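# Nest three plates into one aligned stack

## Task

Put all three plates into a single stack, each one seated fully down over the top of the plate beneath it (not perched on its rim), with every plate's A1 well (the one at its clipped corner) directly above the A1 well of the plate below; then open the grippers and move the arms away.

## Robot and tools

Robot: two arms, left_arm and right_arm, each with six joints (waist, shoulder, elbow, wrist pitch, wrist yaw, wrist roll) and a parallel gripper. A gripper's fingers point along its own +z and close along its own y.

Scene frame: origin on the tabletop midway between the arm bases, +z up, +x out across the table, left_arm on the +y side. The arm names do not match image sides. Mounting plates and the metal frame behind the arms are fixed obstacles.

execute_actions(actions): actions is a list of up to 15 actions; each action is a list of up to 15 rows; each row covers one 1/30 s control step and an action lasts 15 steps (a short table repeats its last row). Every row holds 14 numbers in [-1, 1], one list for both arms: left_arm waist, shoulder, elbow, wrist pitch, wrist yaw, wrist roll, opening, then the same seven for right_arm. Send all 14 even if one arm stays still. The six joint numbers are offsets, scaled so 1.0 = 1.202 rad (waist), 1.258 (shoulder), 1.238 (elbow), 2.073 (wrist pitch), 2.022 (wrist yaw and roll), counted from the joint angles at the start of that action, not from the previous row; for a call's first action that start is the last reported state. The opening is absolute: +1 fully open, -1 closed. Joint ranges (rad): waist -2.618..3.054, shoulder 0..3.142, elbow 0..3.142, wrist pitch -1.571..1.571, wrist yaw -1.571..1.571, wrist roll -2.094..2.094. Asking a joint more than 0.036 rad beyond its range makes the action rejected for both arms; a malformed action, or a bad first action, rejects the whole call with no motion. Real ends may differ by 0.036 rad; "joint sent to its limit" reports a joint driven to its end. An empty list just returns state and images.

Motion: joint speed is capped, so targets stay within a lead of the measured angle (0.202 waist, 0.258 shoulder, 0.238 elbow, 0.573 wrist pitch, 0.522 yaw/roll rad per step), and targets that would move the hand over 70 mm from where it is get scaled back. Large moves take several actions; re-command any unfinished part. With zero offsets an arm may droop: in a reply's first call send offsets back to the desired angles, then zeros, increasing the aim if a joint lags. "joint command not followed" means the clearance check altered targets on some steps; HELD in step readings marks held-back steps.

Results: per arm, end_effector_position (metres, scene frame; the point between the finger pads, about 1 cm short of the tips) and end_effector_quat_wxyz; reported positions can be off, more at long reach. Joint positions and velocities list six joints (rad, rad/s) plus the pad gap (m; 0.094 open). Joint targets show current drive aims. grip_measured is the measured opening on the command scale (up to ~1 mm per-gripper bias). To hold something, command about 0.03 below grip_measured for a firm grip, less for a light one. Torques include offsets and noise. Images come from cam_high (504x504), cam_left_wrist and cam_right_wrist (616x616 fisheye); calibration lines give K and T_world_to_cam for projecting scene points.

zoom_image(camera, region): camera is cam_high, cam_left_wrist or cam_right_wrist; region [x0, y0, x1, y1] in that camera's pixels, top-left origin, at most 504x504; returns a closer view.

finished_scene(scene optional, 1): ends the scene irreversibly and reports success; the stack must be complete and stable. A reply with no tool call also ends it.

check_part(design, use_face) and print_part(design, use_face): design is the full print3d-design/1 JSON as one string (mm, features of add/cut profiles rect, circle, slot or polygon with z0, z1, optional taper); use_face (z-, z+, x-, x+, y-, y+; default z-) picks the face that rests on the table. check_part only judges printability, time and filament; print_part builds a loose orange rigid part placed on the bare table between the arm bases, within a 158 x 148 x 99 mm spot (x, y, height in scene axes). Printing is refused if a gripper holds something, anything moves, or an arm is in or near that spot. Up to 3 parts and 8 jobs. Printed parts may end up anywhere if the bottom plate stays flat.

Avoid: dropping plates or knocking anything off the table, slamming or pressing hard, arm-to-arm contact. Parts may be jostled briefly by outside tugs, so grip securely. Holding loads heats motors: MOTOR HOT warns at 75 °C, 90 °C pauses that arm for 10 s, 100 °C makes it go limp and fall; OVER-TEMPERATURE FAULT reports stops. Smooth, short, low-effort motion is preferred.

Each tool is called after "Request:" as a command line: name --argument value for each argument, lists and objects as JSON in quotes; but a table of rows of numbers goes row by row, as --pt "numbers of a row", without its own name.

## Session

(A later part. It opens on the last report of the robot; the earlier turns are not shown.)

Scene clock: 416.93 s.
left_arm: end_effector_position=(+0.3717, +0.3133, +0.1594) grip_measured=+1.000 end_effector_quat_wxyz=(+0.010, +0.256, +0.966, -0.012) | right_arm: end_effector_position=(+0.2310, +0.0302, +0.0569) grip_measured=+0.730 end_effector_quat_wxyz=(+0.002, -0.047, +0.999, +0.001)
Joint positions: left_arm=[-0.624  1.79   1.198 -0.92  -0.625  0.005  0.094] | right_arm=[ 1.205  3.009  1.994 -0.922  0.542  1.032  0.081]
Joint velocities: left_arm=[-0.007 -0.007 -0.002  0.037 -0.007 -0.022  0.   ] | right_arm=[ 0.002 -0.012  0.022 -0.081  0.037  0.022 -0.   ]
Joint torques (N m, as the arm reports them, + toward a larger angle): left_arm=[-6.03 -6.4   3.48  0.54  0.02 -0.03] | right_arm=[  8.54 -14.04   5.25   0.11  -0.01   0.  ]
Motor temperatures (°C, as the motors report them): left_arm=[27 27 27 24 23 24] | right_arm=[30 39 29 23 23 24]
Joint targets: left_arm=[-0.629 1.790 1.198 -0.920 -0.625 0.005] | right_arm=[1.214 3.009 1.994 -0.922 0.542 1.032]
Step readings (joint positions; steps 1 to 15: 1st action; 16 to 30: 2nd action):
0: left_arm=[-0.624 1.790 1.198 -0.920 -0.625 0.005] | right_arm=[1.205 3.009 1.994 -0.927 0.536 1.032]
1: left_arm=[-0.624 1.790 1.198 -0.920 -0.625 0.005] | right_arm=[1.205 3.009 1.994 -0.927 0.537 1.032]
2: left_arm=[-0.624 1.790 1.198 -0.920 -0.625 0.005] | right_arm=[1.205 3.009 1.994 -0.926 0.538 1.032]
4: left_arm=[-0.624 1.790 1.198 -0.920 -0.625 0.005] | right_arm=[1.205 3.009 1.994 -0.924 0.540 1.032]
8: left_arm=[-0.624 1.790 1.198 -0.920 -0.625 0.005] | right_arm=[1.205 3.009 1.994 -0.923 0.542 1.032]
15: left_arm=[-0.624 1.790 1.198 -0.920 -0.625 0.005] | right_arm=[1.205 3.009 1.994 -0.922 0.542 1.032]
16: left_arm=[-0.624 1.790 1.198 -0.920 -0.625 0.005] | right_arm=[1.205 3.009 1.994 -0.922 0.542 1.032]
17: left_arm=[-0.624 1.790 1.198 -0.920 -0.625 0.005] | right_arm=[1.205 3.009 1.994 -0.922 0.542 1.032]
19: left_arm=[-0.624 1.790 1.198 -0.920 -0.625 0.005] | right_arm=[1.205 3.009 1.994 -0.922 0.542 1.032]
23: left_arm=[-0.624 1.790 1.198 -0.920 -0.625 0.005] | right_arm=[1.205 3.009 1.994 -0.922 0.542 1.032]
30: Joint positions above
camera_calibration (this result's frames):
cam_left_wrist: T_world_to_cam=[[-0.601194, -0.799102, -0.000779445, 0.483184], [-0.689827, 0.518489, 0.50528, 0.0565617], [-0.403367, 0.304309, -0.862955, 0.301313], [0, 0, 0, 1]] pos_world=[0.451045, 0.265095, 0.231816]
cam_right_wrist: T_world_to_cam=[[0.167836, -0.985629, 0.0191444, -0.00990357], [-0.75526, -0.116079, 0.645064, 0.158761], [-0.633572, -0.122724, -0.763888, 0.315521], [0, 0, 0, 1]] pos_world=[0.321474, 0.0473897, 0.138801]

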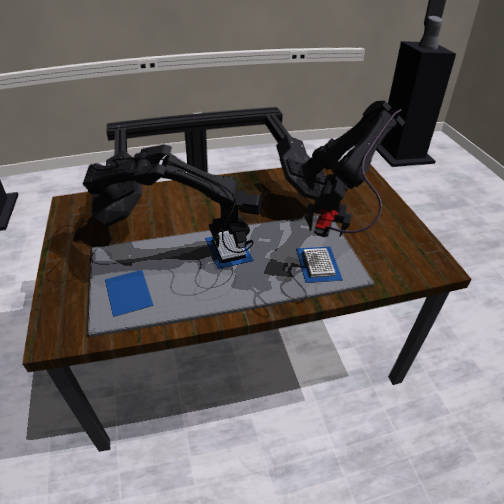

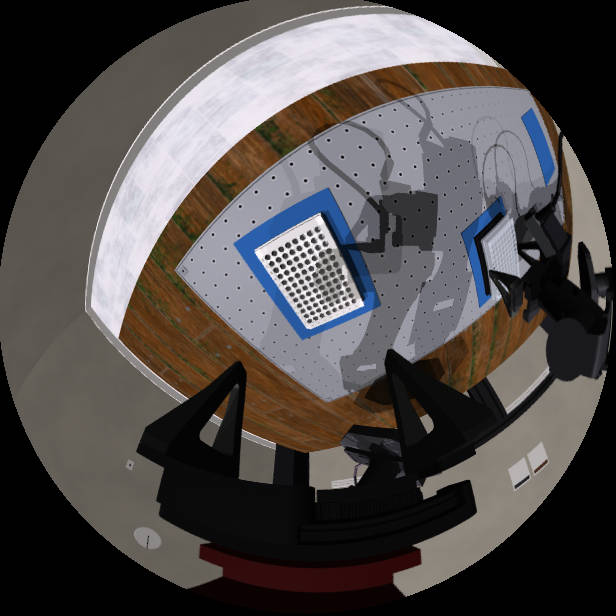

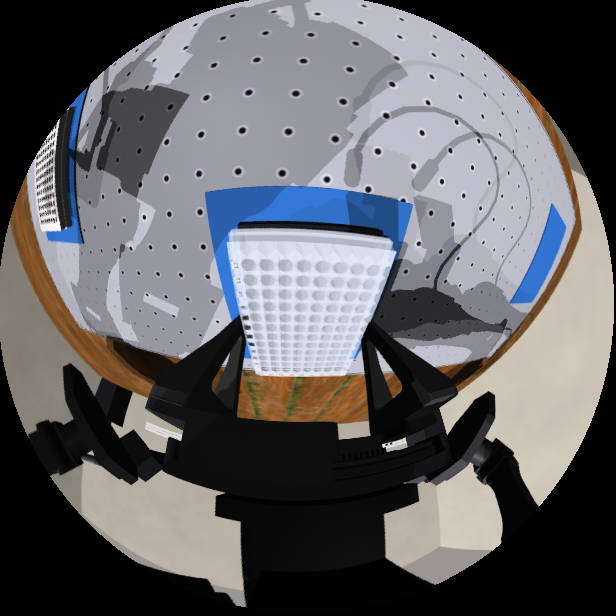

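Request:
execute_actions --actions '[[[-0.004,0,0,0,0,0,1,-0.004,0.017,0.005,0.0115,0,0,0.695],[-0.004,0,0,0,0,0,1,-0.004,0.017,0.005,0.0115,0,0,0.695],[-0.004,0,0,0,0,0,1,-0.004,0.017,0.005,0.0115,0,0,0.695],[-0.004,0,0,0,0,0,1,-0.004,0.017,0.005,0.0115,0,0,0.695],[-0.004,0,0,0,0,0,1,-0.004,0.017,0.005,0.0115,0,0,0.695],[-0.004,0,0,0,0,0,1,-0.004,0.006,0.005,0.0115,0,0,0.695]],[[-0.004,0,0,0,0,0,1,0.008,0,0,0,0,0,0.695]]]'

Request:
zoom_image --camera "cam_left_wrist" --region '[440, 180, 580, 320]'

Request:
zoom_image --camera "cam_high" --region '[190, 210, 270, 280]'

Scene clock: 427.43 s.
left_arm: end_effector_position=(+0.3717, +0.3133, +0.1594) grip_measured=+1.000 end_effector_quat_wxyz=(+0.010, +0.256, +0.966, -0.012) | right_arm: end_effector_position=(+0.2302, +0.0303, +0.0532) grip_measured=+0.730 end_effector_quat_wxyz=(+0.001, -0.046, +0.999, -0.000)
Joint positions: left_arm=[-0.624  1.79   1.198 -0.92  -0.625  0.005  0.094] | right_arm=[ 1.202  3.017  1.994 -0.915  0.543  1.032  0.081]
Joint velocities: left_arm=[ 0.002 -0.012 -0.012 -0.051  0.007 -0.007  0.   ] | right_arm=[0.007 0.007 0.002 0.037 0.022 0.007 0.   ]
Joint torques (N m, as the arm reports them, + toward a larger angle): left_arm=[-6.04 -6.42  3.47  0.53  0.02 -0.03] | right_arm=[  8.49 -14.01   5.22   0.1   -0.01  -0.01]
Motor temperatures (°C, as the motors report them): left_arm=[27 27 27 24 23 24] | right_arm=[30 39 29 23 23 24]
Joint targets: left_arm=[-0.629 1.790 1.198 -0.920 -0.625 0.005] | right_arm=[1.211 3.017 1.994 -0.915 0.543 1.032]
Step readings (joint positions; steps 1 to 15: 1st action; 16 to 30: 2nd action):
0: left_arm=[-0.624 1.790 1.198 -0.920 -0.625 0.005] | right_arm=[1.205 3.009 1.994 -0.922 0.542 1.032]
1: left_arm=[-0.624 1.790 1.198 -0.920 -0.625 0.005] | right_arm=[1.205 3.010 1.994 -0.921 0.542 1.032]
2: left_arm=[-0.624 1.790 1.198 -0.920 -0.625 0.005] | right_arm=[1.205 3.011 1.994 -0.920 0.542 1.032]
4: left_arm=[-0.624 1.790 1.198 -0.920 -0.625 0.005] | right_arm=[1.205 3.015 1.994 -0.917 0.542 1.032]
8: left_arm=[-0.624 1.790 1.198 -0.920 -0.625 0.005] | right_arm=[1.204 3.017 1.994 -0.916 0.543 1.032]
15: left_arm=[-0.624 1.790 1.198 -0.920 -0.625 0.005] | right_arm=[1.202 3.017 1.994 -0.915 0.543 1.032]
16: left_arm=[-0.624 1.790 1.198 -0.920 -0.625 0.005] | right_arm=[1.202 3.017 1.994 -0.915 0.543 1.032]
17: left_arm=[-0.624 1.790 1.198 -0.920 -0.625 0.005] | right_arm=[1.202 3.017 1.994 -0.915 0.543 1.032]
19: left_arm=[-0.624 1.790 1.198 -0.920 -0.625 0.005] | right_arm=[1.202 3.017 1.994 -0.915 0.543 1.032]
23: left_arm=[-0.624 1.790 1.198 -0.920 -0.625 0.005] | right_arm=[1.202 3.017 1.994 -0.915 0.543 1.032]
30: Joint positions above
camera_calibration (this result's frames):
cam_left_wrist: T_world_to_cam=[[-0.601194, -0.799102, -0.000779445, 0.483184], [-0.689827, 0.518489, 0.50528, 0.0565617], [-0.403367, 0.304309, -0.862955, 0.301313], [0, 0, 0, 1]] pos_world=[0.451045, 0.265095, 0.231816]
cam_right_wrist: T_world_to_cam=[[0.165846, -0.985939, 0.0204641, -0.00916539], [-0.754488, -0.113496, 0.646426, 0.160222], [-0.635014, -0.122647, -0.762702, 0.312443], [0, 0, 0, 1]] pos_world=[0.320812, 0.0474684, 0.134917]

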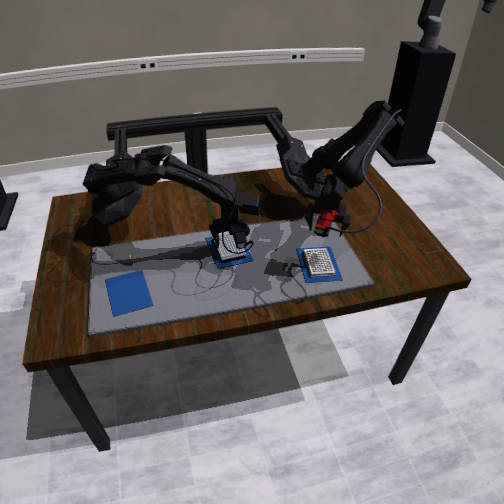

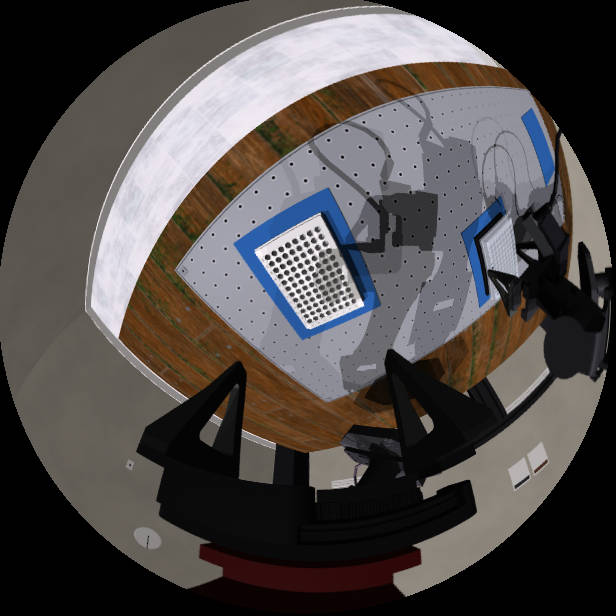

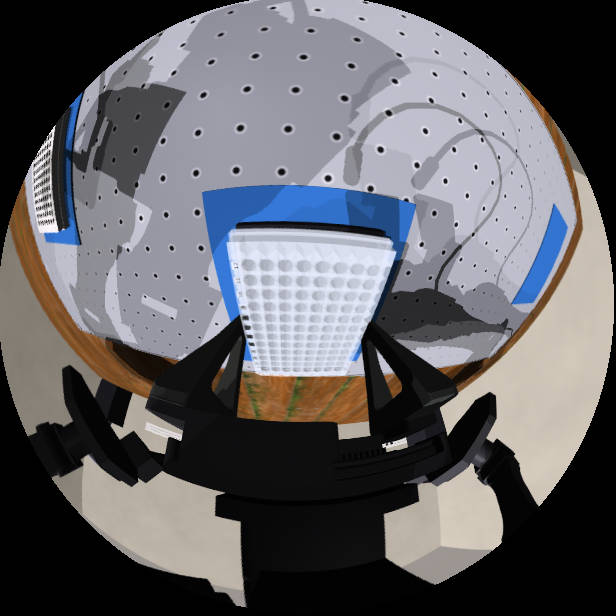

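Region (440, 180, 580, 320) of cam_left_wrist's 616x616 image, scaled by 3.600, with more detail than that image has.

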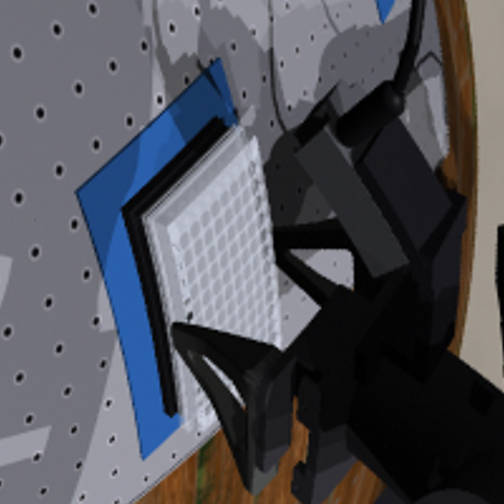

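Region (190, 210, 270, 280) of cam_high's 504x504 image, scaled by 6.300, with more detail than that image has; it fills the top 441 rows of this view, and the rest is white.

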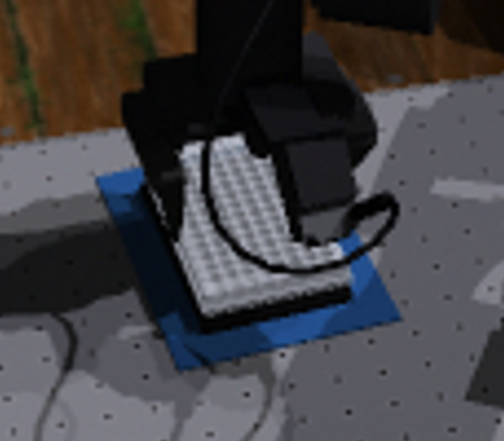

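Request:
execute_actions --actions '[[[-0.004,0,0,0,0,0,1,-0.0045,0,0.005,0,0,0,0.695]],[[-0.004,0,0,0,0,0,1,0.008,0,0,0,0,0,0.695]]]'

Request:
zoom_image --camera "cam_right_wrist" --region '[210, 170, 410, 270]'

Scene clock: 437.97 s.
left_arm: end_effector_position=(+0.3717, +0.3133, +0.1594) grip_measured=+1.000 end_effector_quat_wxyz=(+0.010, +0.256, +0.966, -0.012) | right_arm: end_effector_position=(+0.2302, +0.0303, +0.0532) grip_measured=+0.730 end_effector_quat_wxyz=(+0.001, -0.046, +0.999, -0.000)
Joint positions: left_arm=[-0.624  1.79   1.198 -0.92  -0.625  0.005  0.094] | right_arm=[ 1.202  3.017  1.994 -0.915  0.543  1.032  0.081]
Joint velocities: left_arm=[-0.007 -0.002 -0.022 -0.007 -0.037 -0.066  0.   ] | right_arm=[-0.002 -0.007 -0.002  0.037  0.007 -0.081 -0.   ]
Joint torques (N m, as the arm reports them, + toward a larger angle): left_arm=[-6.03 -6.4   3.46  0.53  0.02 -0.03] | right_arm=[  8.57 -13.99   5.19   0.11   0.    -0.01]
Motor temperatures (°C, as the motors report them): left_arm=[27 27 27 24 23 24] | right_arm=[30 40 29 23 23 24]
Joint targets: left_arm=[-0.629 1.790 1.198 -0.920 -0.625 0.005] | right_arm=[1.211 3.017 1.994 -0.915 0.543 1.032]
Step readings (joint positions; steps 1 to 15: 1st action; 16 to 30: 2nd action):
0: left_arm=[-0.624 1.790 1.198 -0.920 -0.625 0.005] | right_arm=[1.202 3.017 1.994 -0.915 0.543 1.032]
1: left_arm=[-0.624 1.790 1.198 -0.920 -0.625 0.005] | right_arm=[1.202 3.017 1.994 -0.915 0.543 1.032]
2: left_arm=[-0.624 1.790 1.198 -0.920 -0.625 0.005] | right_arm=[1.202 3.017 1.994 -0.915 0.543 1.032]
4: left_arm=[-0.624 1.790 1.198 -0.920 -0.625 0.005] | right_arm=[1.202 3.017 1.994 -0.915 0.543 1.032]
8: left_arm=[-0.624 1.790 1.198 -0.920 -0.625 0.005] | right_arm=[1.202 3.017 1.994 -0.915 0.543 1.032]
15: left_arm=[-0.624 1.790 1.198 -0.920 -0.625 0.005] | right_arm=[1.202 3.017 1.994 -0.915 0.543 1.032]
16: left_arm=[-0.624 1.790 1.198 -0.920 -0.625 0.005] | right_arm=[1.202 3.017 1.994 -0.915 0.543 1.032]
17: left_arm=[-0.624 1.790 1.198 -0.920 -0.625 0.005] | right_arm=[1.202 3.017 1.994 -0.915 0.543 1.032]
19: left_arm=[-0.624 1.790 1.198 -0.920 -0.625 0.005] | right_arm=[1.202 3.017 1.994 -0.915 0.543 1.032]
23: left_arm=[-0.624 1.790 1.198 -0.920 -0.625 0.005] | right_arm=[1.202 3.017 1.994 -0.915 0.543 1.032]
30: Joint positions above
camera_calibration (this result's frames):
cam_left_wrist: T_world_to_cam=[[-0.601194, -0.799102, -0.000779445, 0.483184], [-0.689827, 0.518489, 0.50528, 0.0565617], [-0.403367, 0.304309, -0.862955, 0.301313], [0, 0, 0, 1]] pos_world=[0.451045, 0.265095, 0.231816]
cam_right_wrist: T_world_to_cam=[[0.165846, -0.985939, 0.0204641, -0.00916539], [-0.754488, -0.113496, 0.646426, 0.160222], [-0.635014, -0.122647, -0.762702, 0.312443], [0, 0, 0, 1]] pos_world=[0.320812, 0.0474684, 0.134917]

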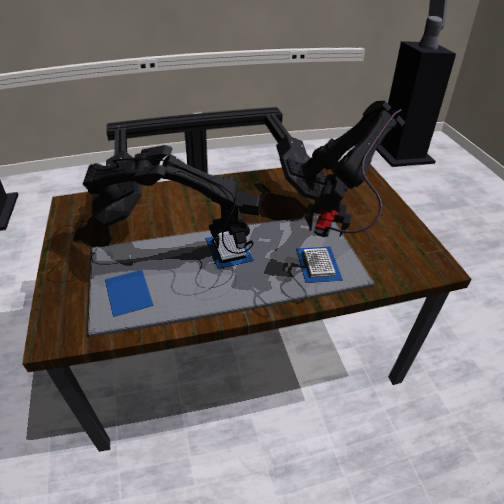

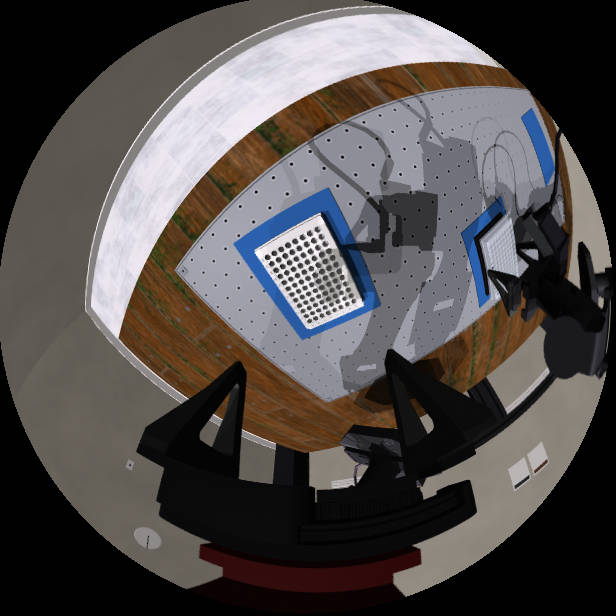

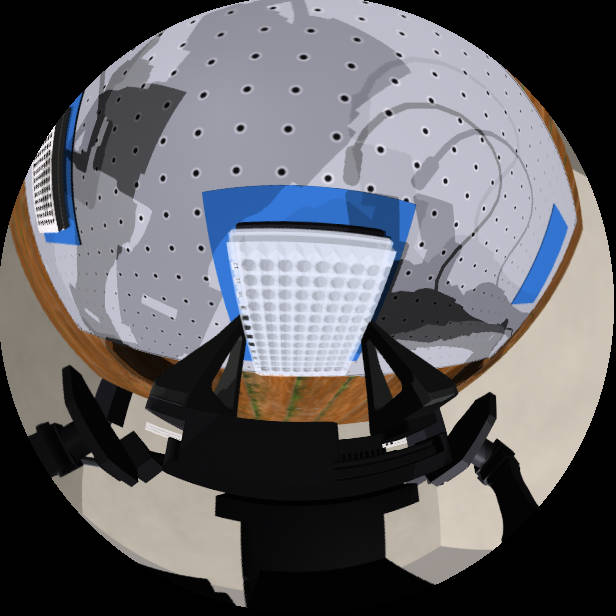

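Region (210, 170, 410, 270) of cam_right_wrist's 616x616 image, scaled by 2.520, with more detail than that image has.

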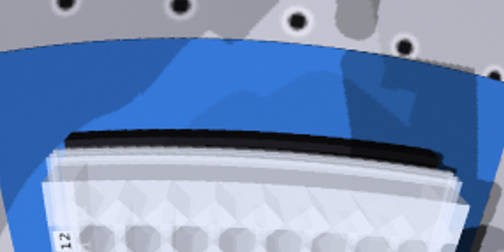

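Possibly seated. Release and compare.

Request:
execute_actions --actions '[[[-0.004,0,0,0,0,0,1,0.008,0,0.005,0,0,0,0.8]],[[-0.004,0,0,0,0,0,1,0.008,0,0,0,0,0,1]]]'

Request:
zoom_image --camera "cam_right_wrist" --region '[210, 170, 410, 390]'

Scene clock: 444.03 s.
left_arm: end_effector_position=(+0.3717, +0.3133, +0.1594) grip_measured=+1.000 end_effector_quat_wxyz=(+0.010, +0.256, +0.966, -0.012) | right_arm: end_effector_position=(+0.2302, +0.0303, +0.0532) grip_measured=+1.000 end_effector_quat_wxyz=(+0.001, -0.046, +0.999, -0.000)
Joint positions: left_arm=[-0.624  1.79   1.198 -0.92  -0.625  0.005  0.094] | right_arm=[ 1.202  3.017  1.994 -0.915  0.543  1.032  0.094]
Joint velocities: left_arm=[ 0.002 -0.012 -0.027 -0.051  0.022 -0.066  0.   ] | right_arm=[-0.012  0.002 -0.017 -0.066 -0.037 -0.037  0.   ]
Joint torques (N m, as the arm reports them, + toward a larger angle): left_arm=[-6.03 -6.41  3.46  0.53  0.03 -0.03] | right_arm=[  8.49 -14.11   5.18   0.1   -0.01   0.  ]
Motor temperatures (°C, as the motors report them): left_arm=[27 27 27 24 23 24] | right_arm=[30 40 29 23 23 24]
Joint targets: left_arm=[-0.629 1.790 1.198 -0.920 -0.625 0.005] | right_arm=[1.211 3.017 1.994 -0.915 0.543 1.032]
Step readings (joint positions; steps 1 to 15: 1st action; 16 to 30: 2nd action):
0: left_arm=[-0.624 1.790 1.198 -0.920 -0.625 0.005] | right_arm=[1.202 3.017 1.994 -0.915 0.543 1.032]
1: left_arm=[-0.624 1.790 1.198 -0.920 -0.625 0.005] | right_arm=[1.202 3.017 1.994 -0.915 0.543 1.032]
2: left_arm=[-0.624 1.790 1.198 -0.920 -0.625 0.005] | right_arm=[1.202 3.017 1.994 -0.915 0.543 1.032]
4: left_arm=[-0.624 1.790 1.198 -0.920 -0.625 0.005] | right_arm=[1.202 3.017 1.994 -0.915 0.543 1.032]
8: left_arm=[-0.624 1.790 1.198 -0.920 -0.625 0.005] | right_arm=[1.202 3.017 1.994 -0.915 0.543 1.032]
15: left_arm=[-0.624 1.790 1.198 -0.920 -0.625 0.005] | right_arm=[1.202 3.017 1.994 -0.915 0.543 1.032]
16: left_arm=[-0.624 1.790 1.198 -0.920 -0.625 0.005] | right_arm=[1.202 3.017 1.994 -0.915 0.543 1.032]
17: left_arm=[-0.624 1.790 1.198 -0.920 -0.625 0.005] | right_arm=[1.202 3.017 1.994 -0.915 0.543 1.032]
19: left_arm=[-0.624 1.790 1.198 -0.920 -0.625 0.005] | right_arm=[1.202 3.017 1.994 -0.915 0.543 1.032]
23: left_arm=[-0.624 1.790 1.198 -0.920 -0.625 0.005] | right_arm=[1.202 3.017 1.994 -0.915 0.543 1.032]
30: Joint positions above
camera_calibration (this result's frames):
cam_left_wrist: T_world_to_cam=[[-0.601194, -0.799102, -0.000779445, 0.483184], [-0.689827, 0.518489, 0.50528, 0.0565617], [-0.403367, 0.304309, -0.862955, 0.301313], [0, 0, 0, 1]] pos_world=[0.451045, 0.265095, 0.231816]
cam_right_wrist: T_world_to_cam=[[0.165846, -0.985939, 0.0204641, -0.00916539], [-0.754488, -0.113496, 0.646426, 0.160222], [-0.635014, -0.122647, -0.762702, 0.312443], [0, 0, 0, 1]] pos_world=[0.320812, 0.0474684, 0.134917]

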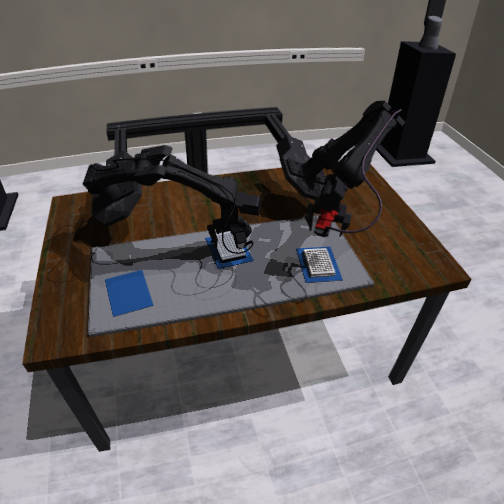

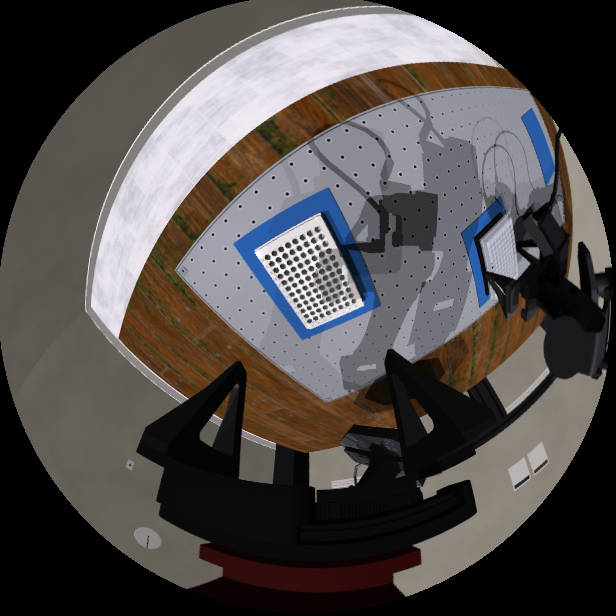

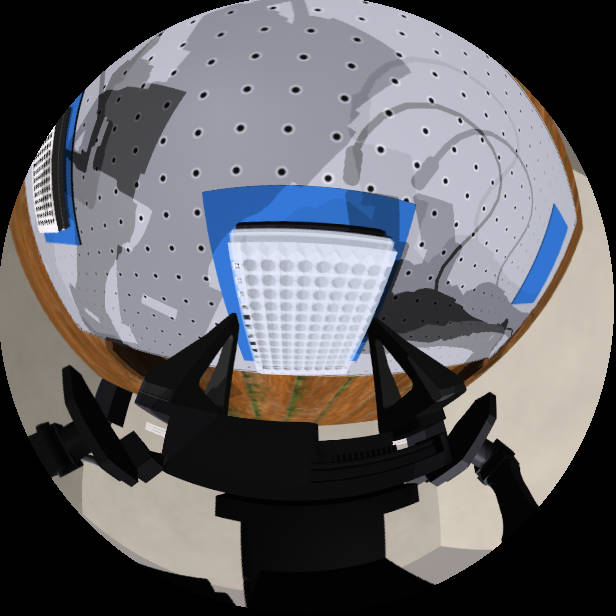

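Region (210, 170, 410, 390) of cam_right_wrist's 616x616 image, scaled by 2.291, with more detail than that image has; it fills the left 458 columns of this view, and the rest is white.

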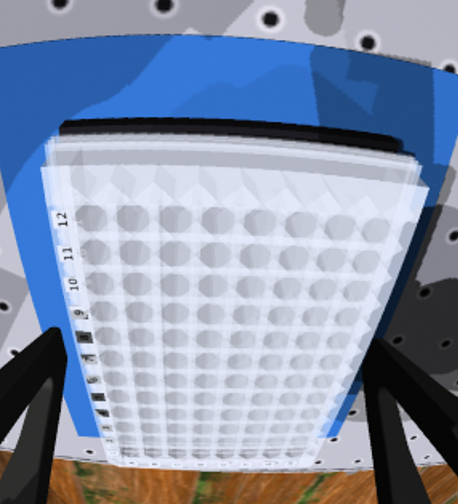

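Request:
execute_actions --actions '[[[-0.004,0,0,0,0,0,1,0.03,-0.055,0,-0.03,0,0,1]],[[-0.004,0,0,0,0,0,1,0.03,-0.1,0,-0.03,0,0,1]],[[-0.004,0,0,0,0,0,1,-0.1,-0.25,-0.15,0,0,0,1]],[[-0.004,0,0,0,0,0,1,-0.15,-0.25,-0.2,0,0,0,1]],[[-0.004,0,0,0,0,0,1,0.008,0,0,0,0,0,1]]]'

Request:
zoom_image --camera "cam_left_wrist" --region '[440, 180, 560, 320]'

Request:
zoom_image --camera "cam_high" --region '[190, 210, 270, 280]'

Scene clock: 457.93 s.
left_arm: end_effector_position=(+0.3717, +0.3133, +0.1594) grip_measured=+1.000 end_effector_quat_wxyz=(+0.010, +0.256, +0.966, -0.012) | right_arm: end_effector_position=(+0.3920, -0.1682, +0.2078) grip_measured=+1.000 end_effector_quat_wxyz=(+0.026, +0.186, +0.977, +0.097)
Joint positions: left_arm=[-0.624  1.79   1.198 -0.92  -0.625  0.005  0.094] | right_arm=[ 0.9    2.151  1.6   -0.975  0.542  1.032  0.094]
Joint velocities: left_arm=[ 0.012  0.002 -0.002  0.095 -0.007 -0.037  0.   ] | right_arm=[ 0.007 -0.017 -0.007  0.066  0.022 -0.022  0.   ]
Joint torques (N m, as the arm reports them, + toward a larger angle): left_arm=[-6.02 -6.41  3.46  0.53  0.02 -0.03] | right_arm=[ 7.64 -9.98  5.61  0.41 -0.04 -0.01]
Motor temperatures (°C, as the motors report them): left_arm=[27 27 27 24 23 24] | right_arm=[31 40 29 23 23 24]
Joint targets: left_arm=[-0.629 1.790 1.198 -0.920 -0.625 0.005] | right_arm=[0.905 2.149 1.600 -0.975 0.545 1.032]
Step readings (joint positions; steps 1 to 15: 1st action; 16 to 30: 2nd action; 31 to 45: 3rd action; 46 to 60: 4th action; 61 to 75: 5th action):
0: left_arm=[-0.624 1.790 1.198 -0.920 -0.625 0.005] | right_arm=[1.202 3.017 1.994 -0.915 0.543 1.032]
1: left_arm=[-0.624 1.790 1.198 -0.920 -0.625 0.005] | right_arm=[1.203 3.012 1.994 -0.918 0.542 1.032]
2: left_arm=[-0.624 1.790 1.198 -0.920 -0.625 0.005] | right_arm=[1.204 3.006 1.994 -0.930 0.542 1.032]
4: left_arm=[-0.624 1.790 1.198 -0.920 -0.625 0.005] | right_arm=[1.210 2.984 1.994 -0.943 0.542 1.032]
8: left_arm=[-0.624 1.790 1.198 -0.920 -0.625 0.005] | right_arm=[1.221 2.948 1.994 -0.947 0.542 1.032]
15: left_arm=[-0.624 1.790 1.198 -0.920 -0.625 0.005] | right_arm=[1.222 2.945 1.994 -0.952 0.542 1.032]
16: left_arm=[-0.624 1.790 1.198 -0.920 -0.625 0.005] | right_arm=[1.223 2.935 1.992 -0.955 0.540 1.032]
17: left_arm=[-0.624 1.790 1.198 -0.920 -0.625 0.005] | right_arm=[1.225 2.922 1.987 -0.969 0.537 1.032]
19: left_arm=[-0.624 1.790 1.198 -0.920 -0.625 0.005] | right_arm=[1.230 2.879 1.986 -0.986 0.537 1.032]
23: left_arm=[-0.624 1.790 1.198 -0.920 -0.625 0.005] | right_arm=[1.241 2.807 1.986 -0.987 0.537 1.032]
30: left_arm=[-0.624 1.790 1.198 -0.920 -0.625 0.005] | right_arm=[1.243 2.809 1.986 -0.991 0.537 1.032]
31: left_arm=[-0.624 1.790 1.198 -0.920 -0.625 0.005] | right_arm=[1.237 2.787 1.959 -0.973 0.533 1.032]
32: left_arm=[-0.624 1.790 1.198 -0.920 -0.625 0.005] | right_arm=[1.228 2.748 1.907 -0.968 0.526 1.032]
34: left_arm=[-0.624 1.790 1.198 -0.920 -0.625 0.005] | right_arm=[1.192 2.657 1.842 -0.986 0.523 1.032]
38: left_arm=[-0.624 1.790 1.198 -0.920 -0.625 0.005] | right_arm=[1.110 2.497 1.820 -0.985 0.529 1.032]
45: left_arm=[-0.624 1.790 1.198 -0.920 -0.625 0.005] | right_arm=[1.099 2.477 1.820 -0.983 0.540 1.032]
46: left_arm=[-0.624 1.790 1.198 -0.920 -0.625 0.005] | right_arm=[1.094 2.462 1.793 -0.963 0.536 1.032]
47: left_arm=[-0.624 1.790 1.198 -0.920 -0.625 0.005] | right_arm=[1.083 2.427 1.739 -0.952 0.528 1.032]
49: left_arm=[-0.624 1.790 1.198 -0.920 -0.625 0.005] | right_arm=[1.033 2.338 1.652 -0.965 0.523 1.032]
53: left_arm=[-0.624 1.790 1.198 -0.920 -0.625 0.005] | right_arm=[0.903 2.179 1.600 -0.977 0.532 1.032]
60: left_arm=[-0.624 1.790 1.198 -0.920 -0.625 0.005] | right_arm=[0.895 2.149 1.600 -0.975 0.545 1.032]
61: left_arm=[-0.624 1.790 1.198 -0.920 -0.625 0.005] | right_arm=[0.899 2.150 1.600 -0.975 0.544 1.032]
62: left_arm=[-0.624 1.790 1.198 -0.920 -0.625 0.005] | right_arm=[0.900 2.151 1.600 -0.975 0.542 1.032]
64: left_arm=[-0.624 1.790 1.198 -0.920 -0.625 0.005] | right_arm=[0.900 2.151 1.600 -0.975 0.542 1.032]
68: left_arm=[-0.624 1.790 1.198 -0.920 -0.625 0.005] | right_arm=[0.900 2.151 1.600 -0.975 0.542 1.032]
75: Joint positions above
camera_calibration (this result's frames):
cam_left_wrist: T_world_to_cam=[[-0.601194, -0.799102, -0.000779445, 0.483184], [-0.689827, 0.518489, 0.50528, 0.0565617], [-0.403367, 0.304309, -0.862955, 0.301313], [0, 0, 0, 1]] pos_world=[0.451045, 0.265095, 0.231816]
cam_right_wrist: T_world_to_cam=[[-0.291003, -0.939966, -0.178274, -0.00681326], [-0.777937, 0.124013, 0.615983, 0.215302], [-0.556894, 0.317939, -0.767322, 0.553214], [0, 0, 0, 1]] pos_world=[0.473591, -0.208993, 0.290656]

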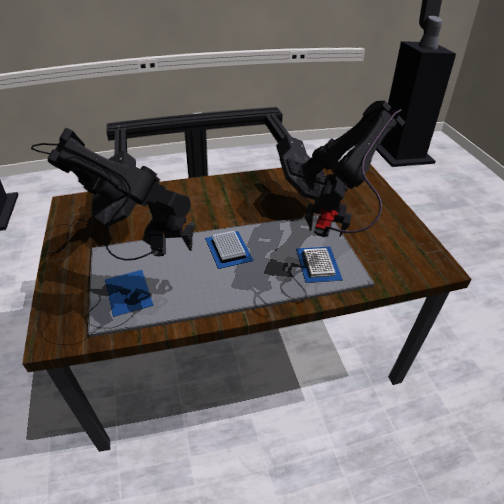

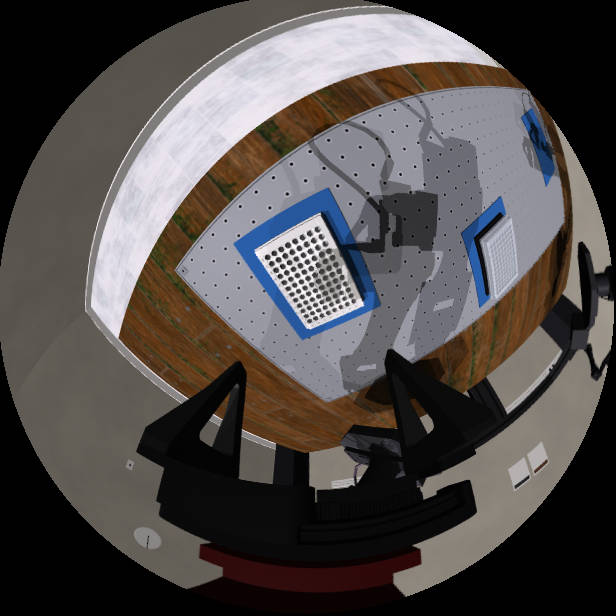

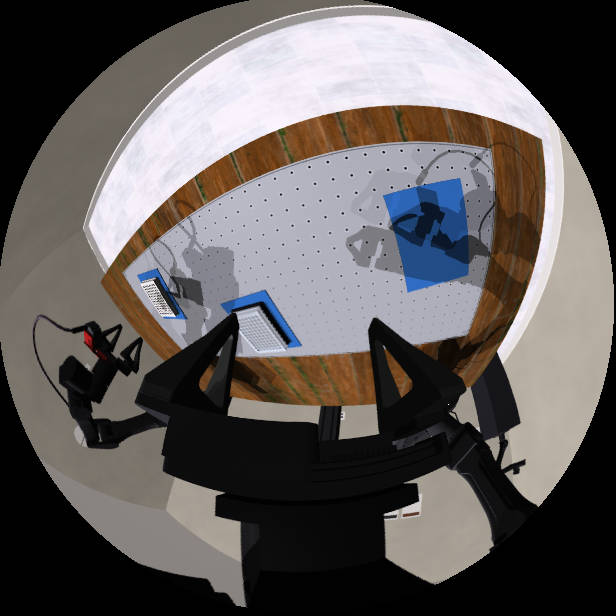

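Region (440, 180, 560, 320) of cam_left_wrist's 616x616 image, scaled by 3.600, with more detail than that image has; it fills the left 432 columns of this view, and the rest is white.

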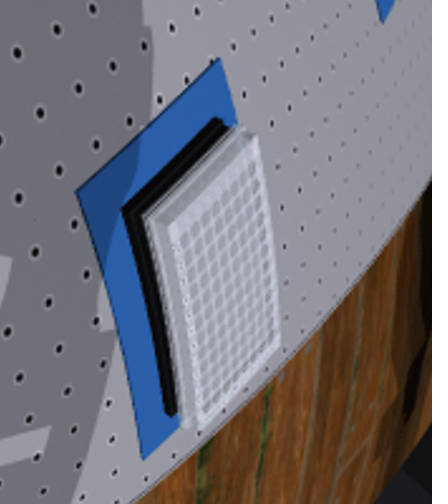

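Region (190, 210, 270, 280) of cam_high's 504x504 image, scaled by 6.300, with more detail than that image has; it fills the top 441 rows of this view, and the rest is white.

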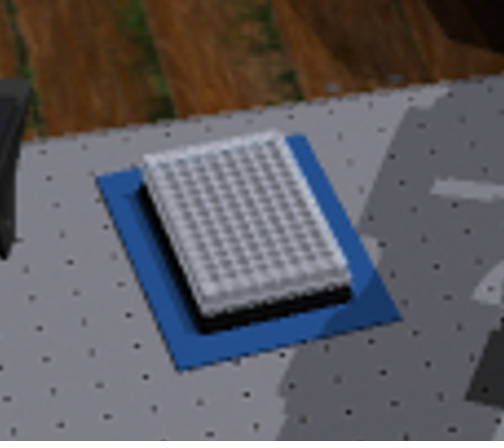

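Request:
zoom_image --camera "cam_left_wrist" --region '[230, 180, 390, 340]'

Region (230, 180, 390, 340) of cam_left_wrist's 616x616 image, scaled by 3.150, with more detail than that image has.

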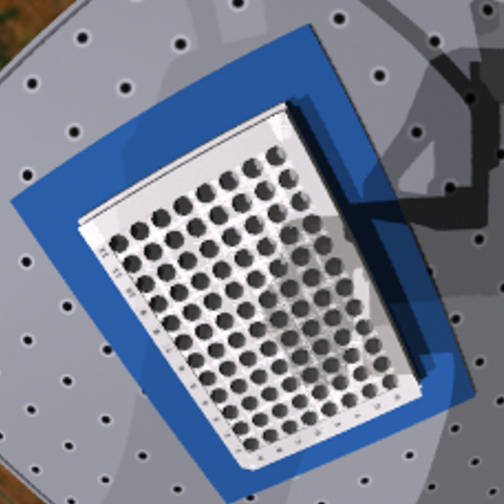

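Request:
execute_actions --actions '[[[0.115,0.15,-0.085,0.198,0,-0.105,1,-0.1,-0.1,-0.1,0,0,0,1]],[[-0.004,0,0,0,0,0,1,0.006,0,0,0,0,0,1]]]'

Request:
zoom_image --camera "cam_left_wrist" --region '[200, 200, 430, 430]'

Scene clock: 479.00 s.
left_arm: end_effector_position=(+0.3636, +0.3058, +0.0558) grip_measured=+1.000 end_effector_quat_wxyz=(-0.019, +0.084, +0.996, +0.002) | right_arm: end_effector_position=(+0.4002, -0.2333, +0.1895) grip_measured=+1.000 end_effector_quat_wxyz=(+0.007, +0.250, +0.965, +0.079)
Joint positions: left_arm=[-0.464  2.002  1.079 -0.548 -0.624 -0.192  0.094] | right_arm=[ 0.763  2.027  1.501 -0.972  0.542  1.032  0.094]
Joint velocities: left_arm=[ 0.002 -0.007  0.002 -0.081 -0.051  0.007  0.   ] | right_arm=[-0.007  0.007  0.012 -0.066  0.022 -0.066  0.   ]
Joint torques (N m, as the arm reports them, + toward a larger angle): left_arm=[-6.58 -7.67  2.5   0.42  0.01 -0.03] | right_arm=[ 7.47 -9.26  5.36  0.28 -0.08  0.  ]
Motor temperatures (°C, as the motors report them): left_arm=[27 28 27 24 23 24] | right_arm=[30 37 29 23 23 24]
Joint targets: left_arm=[-0.469 2.002 1.079 -0.550 -0.624 -0.192] | right_arm=[0.770 2.027 1.501 -0.972 0.542 1.032]
Step readings (joint positions; steps 1 to 15: 1st action; 16 to 30: 2nd action):
0: left_arm=[-0.624 1.790 1.198 -0.920 -0.625 0.005] | right_arm=[0.900 2.151 1.600 -0.975 0.542 1.032]
1: left_arm=[-0.614 1.801 1.188 -0.891 -0.625 -0.015] | right_arm=[0.891 2.137 1.582 -0.961 0.538 1.032]
2: left_arm=[-0.593 1.823 1.176 -0.831 -0.625 -0.044] | right_arm=[0.876 2.110 1.548 -0.952 0.532 1.032]
4: left_arm=[-0.528 1.904 1.146 -0.708 -0.625 -0.098] | right_arm=[0.821 2.061 1.505 -0.967 0.531 1.032]
8: left_arm=[-0.457 2.008 1.086 -0.608 -0.625 -0.159] | right_arm=[0.749 2.027 1.501 -0.972 0.541 1.032]
15: left_arm=[-0.464 2.002 1.079 -0.550 -0.624 -0.192] | right_arm=[0.763 2.027 1.501 -0.972 0.542 1.032]
16: left_arm=[-0.464 2.002 1.079 -0.548 -0.624 -0.192] | right_arm=[0.763 2.027 1.501 -0.972 0.542 1.032]
17: left_arm=[-0.464 2.002 1.079 -0.548 -0.624 -0.192] | right_arm=[0.763 2.027 1.501 -0.972 0.542 1.032]
19: left_arm=[-0.464 2.002 1.079 -0.548 -0.624 -0.192] | right_arm=[0.763 2.027 1.501 -0.972 0.542 1.032]
23: left_arm=[-0.464 2.002 1.079 -0.548 -0.624 -0.192] | right_arm=[0.763 2.027 1.501 -0.972 0.542 1.032]
30: Joint positions above
camera_calibration (this result's frames):
cam_left_wrist: T_world_to_cam=[[-0.29116, -0.956597, -0.0121983, 0.408353], [-0.794646, 0.234728, 0.559858, 0.229128], [-0.532695, 0.172701, -0.828499, 0.296263], [0, 0, 0, 1]] pos_world=[0.458789, 0.285681, 0.122156]
cam_right_wrist: T_world_to_cam=[[-0.415771, -0.899078, -0.137085, -0.0172074], [-0.719738, 0.23313, 0.653932, 0.235987], [-0.555978, 0.370552, -0.74403, 0.571897], [0, 0, 0, 1]] pos_world=[0.480657, -0.282404, 0.26883]

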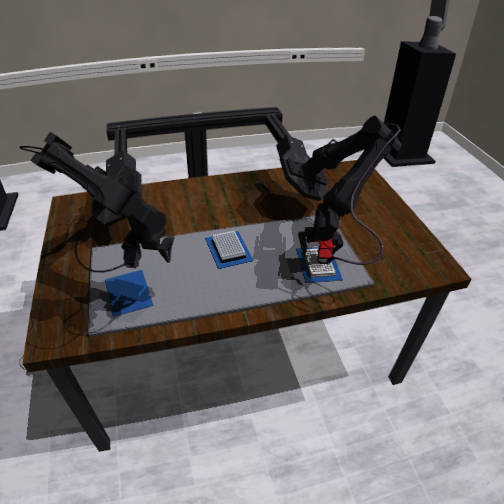

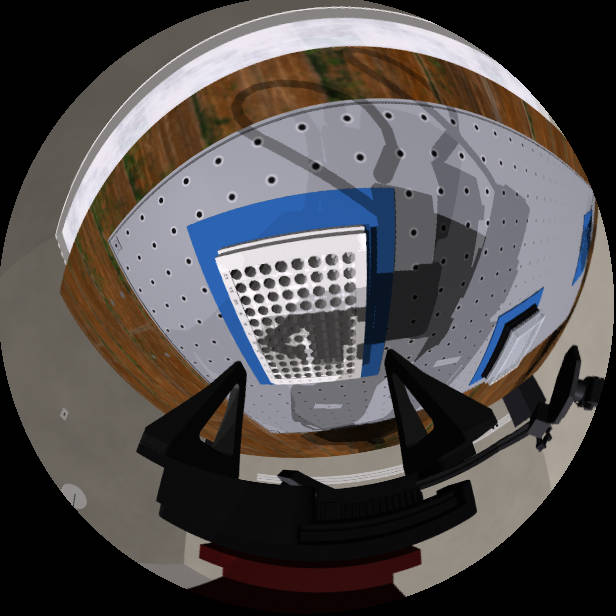

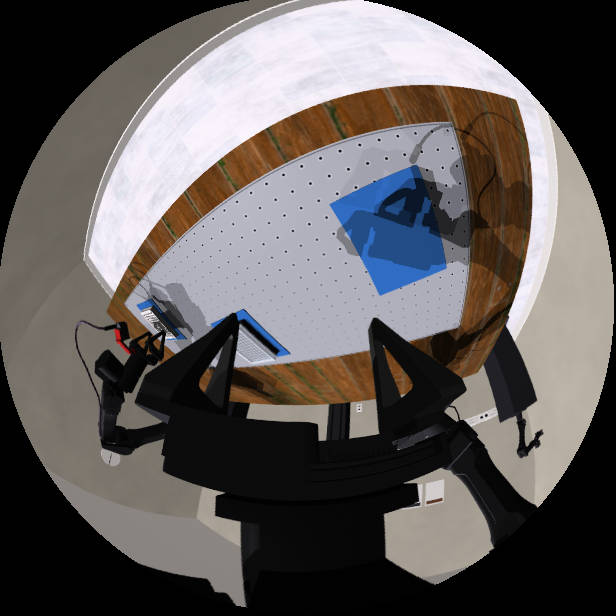

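Region (200, 200, 430, 430) of cam_left_wrist's 616x616 image, scaled by 2.191, with more detail than that image has.

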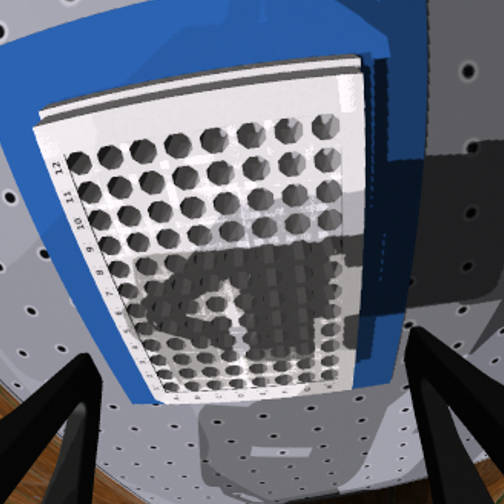

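Request:
execute_actions --actions '[[[0.026,0.016,0,0.051,0,0.029,1,0.006,0,0,0,0,0,1]],[[-0.004,0,0,0,0,0,1,0.006,0,0,0,0,0,1]]]'

Request:
zoom_image --camera "cam_left_wrist" --region '[200, 200, 430, 430]'

Scene clock: 495.00 s.
left_arm: end_effector_position=(+0.3756, +0.3119, +0.0428) grip_measured=+1.000 end_effector_quat_wxyz=(-0.005, +0.074, +0.997, +0.001) | right_arm: end_effector_position=(+0.4002, -0.2333, +0.1895) grip_measured=+1.000 end_effector_quat_wxyz=(+0.007, +0.250, +0.965, +0.079)
Joint positions: left_arm=[-0.421  2.018  1.079 -0.469 -0.623 -0.142  0.094] | right_arm=[ 0.763  2.027  1.501 -0.972  0.542  1.032  0.094]
Joint velocities: left_arm=[ 0.002 -0.007 -0.007 -0.022 -0.007  0.022  0.   ] | right_arm=[-0.002 -0.017 -0.007 -0.051 -0.022 -0.022  0.   ]
Joint torques (N m, as the arm reports them, + toward a larger angle): left_arm=[-6.62 -7.89  2.43  0.47  0.01 -0.03] | right_arm=[ 7.54 -9.26  5.39  0.29 -0.07  0.  ]
Motor temperatures (°C, as the motors report them): left_arm=[27 28 27 24 23 24] | right_arm=[30 36 29 23 23 24]
Joint targets: left_arm=[-0.425 2.018 1.079 -0.469 -0.623 -0.142] | right_arm=[0.770 2.027 1.501 -0.972 0.542 1.032]
Step readings (joint positions; steps 1 to 15: 1st action; 16 to 30: 2nd action):
0: left_arm=[-0.464 2.002 1.079 -0.548 -0.624 -0.192] | right_arm=[0.763 2.027 1.501 -0.972 0.542 1.032]
1: left_arm=[-0.461 2.003 1.079 -0.542 -0.623 -0.184] | right_arm=[0.763 2.027 1.501 -0.972 0.542 1.032]
2: left_arm=[-0.454 2.006 1.079 -0.526 -0.623 -0.175] | right_arm=[0.763 2.027 1.501 -0.972 0.542 1.032]
4: left_arm=[-0.436 2.013 1.079 -0.501 -0.623 -0.162] | right_arm=[0.763 2.027 1.501 -0.972 0.542 1.032]
8: left_arm=[-0.421 2.018 1.079 -0.481 -0.623 -0.150] | right_arm=[0.763 2.027 1.501 -0.972 0.542 1.032]
15: left_arm=[-0.421 2.018 1.079 -0.469 -0.623 -0.142] | right_arm=[0.763 2.027 1.501 -0.972 0.542 1.032]
16: left_arm=[-0.421 2.018 1.079 -0.469 -0.623 -0.142] | right_arm=[0.763 2.027 1.501 -0.972 0.542 1.032]
17: left_arm=[-0.421 2.018 1.079 -0.469 -0.623 -0.142] | right_arm=[0.763 2.027 1.501 -0.972 0.542 1.032]
19: left_arm=[-0.421 2.018 1.079 -0.469 -0.623 -0.142] | right_arm=[0.763 2.027 1.501 -0.972 0.542 1.032]
23: left_arm=[-0.421 2.018 1.079 -0.469 -0.623 -0.142] | right_arm=[0.763 2.027 1.501 -0.972 0.542 1.032]
30: Joint positions above
camera_calibration (this result's frames):
cam_left_wrist: T_world_to_cam=[[-0.270454, -0.962597, -0.0161867, 0.411786], [-0.81396, 0.219649, 0.537795, 0.257364], [-0.514124, 0.158624, -0.84292, 0.288873], [0, 0, 0, 1]] pos_world=[0.46937, 0.294032, 0.111754]
cam_right_wrist: T_world_to_cam=[[-0.415771, -0.899078, -0.137085, -0.0172074], [-0.719738, 0.23313, 0.653932, 0.235987], [-0.555978, 0.370552, -0.74403, 0.571897], [0, 0, 0, 1]] pos_world=[0.480657, -0.282404, 0.26883]

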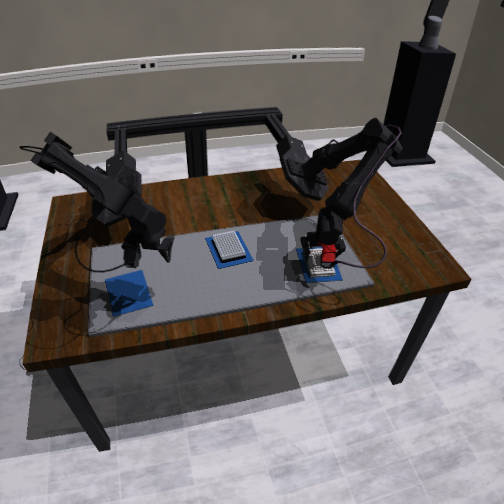

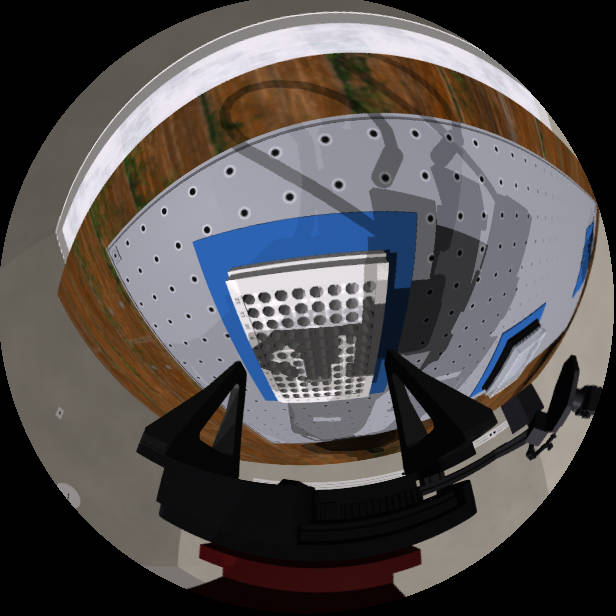

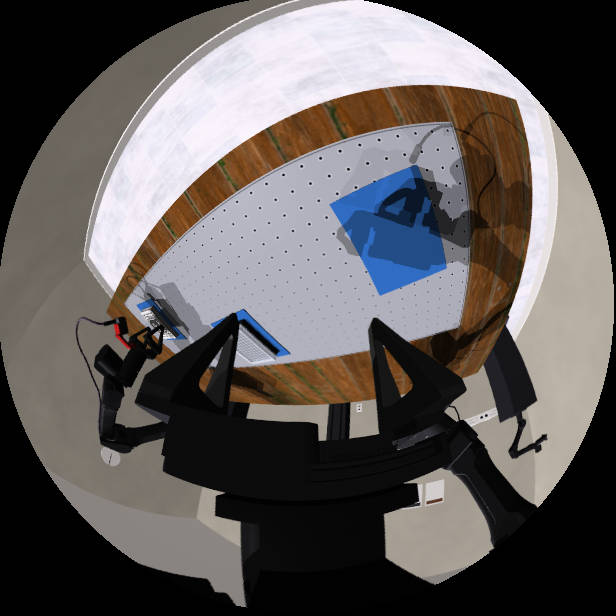

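Region (200, 200, 430, 430) of cam_left_wrist's 616x616 image, scaled by 2.191, with more detail than that image has.

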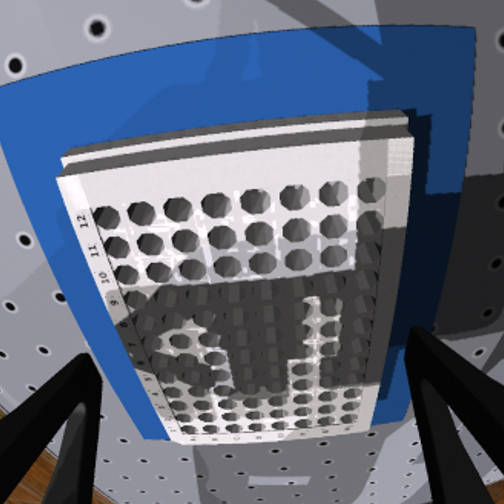

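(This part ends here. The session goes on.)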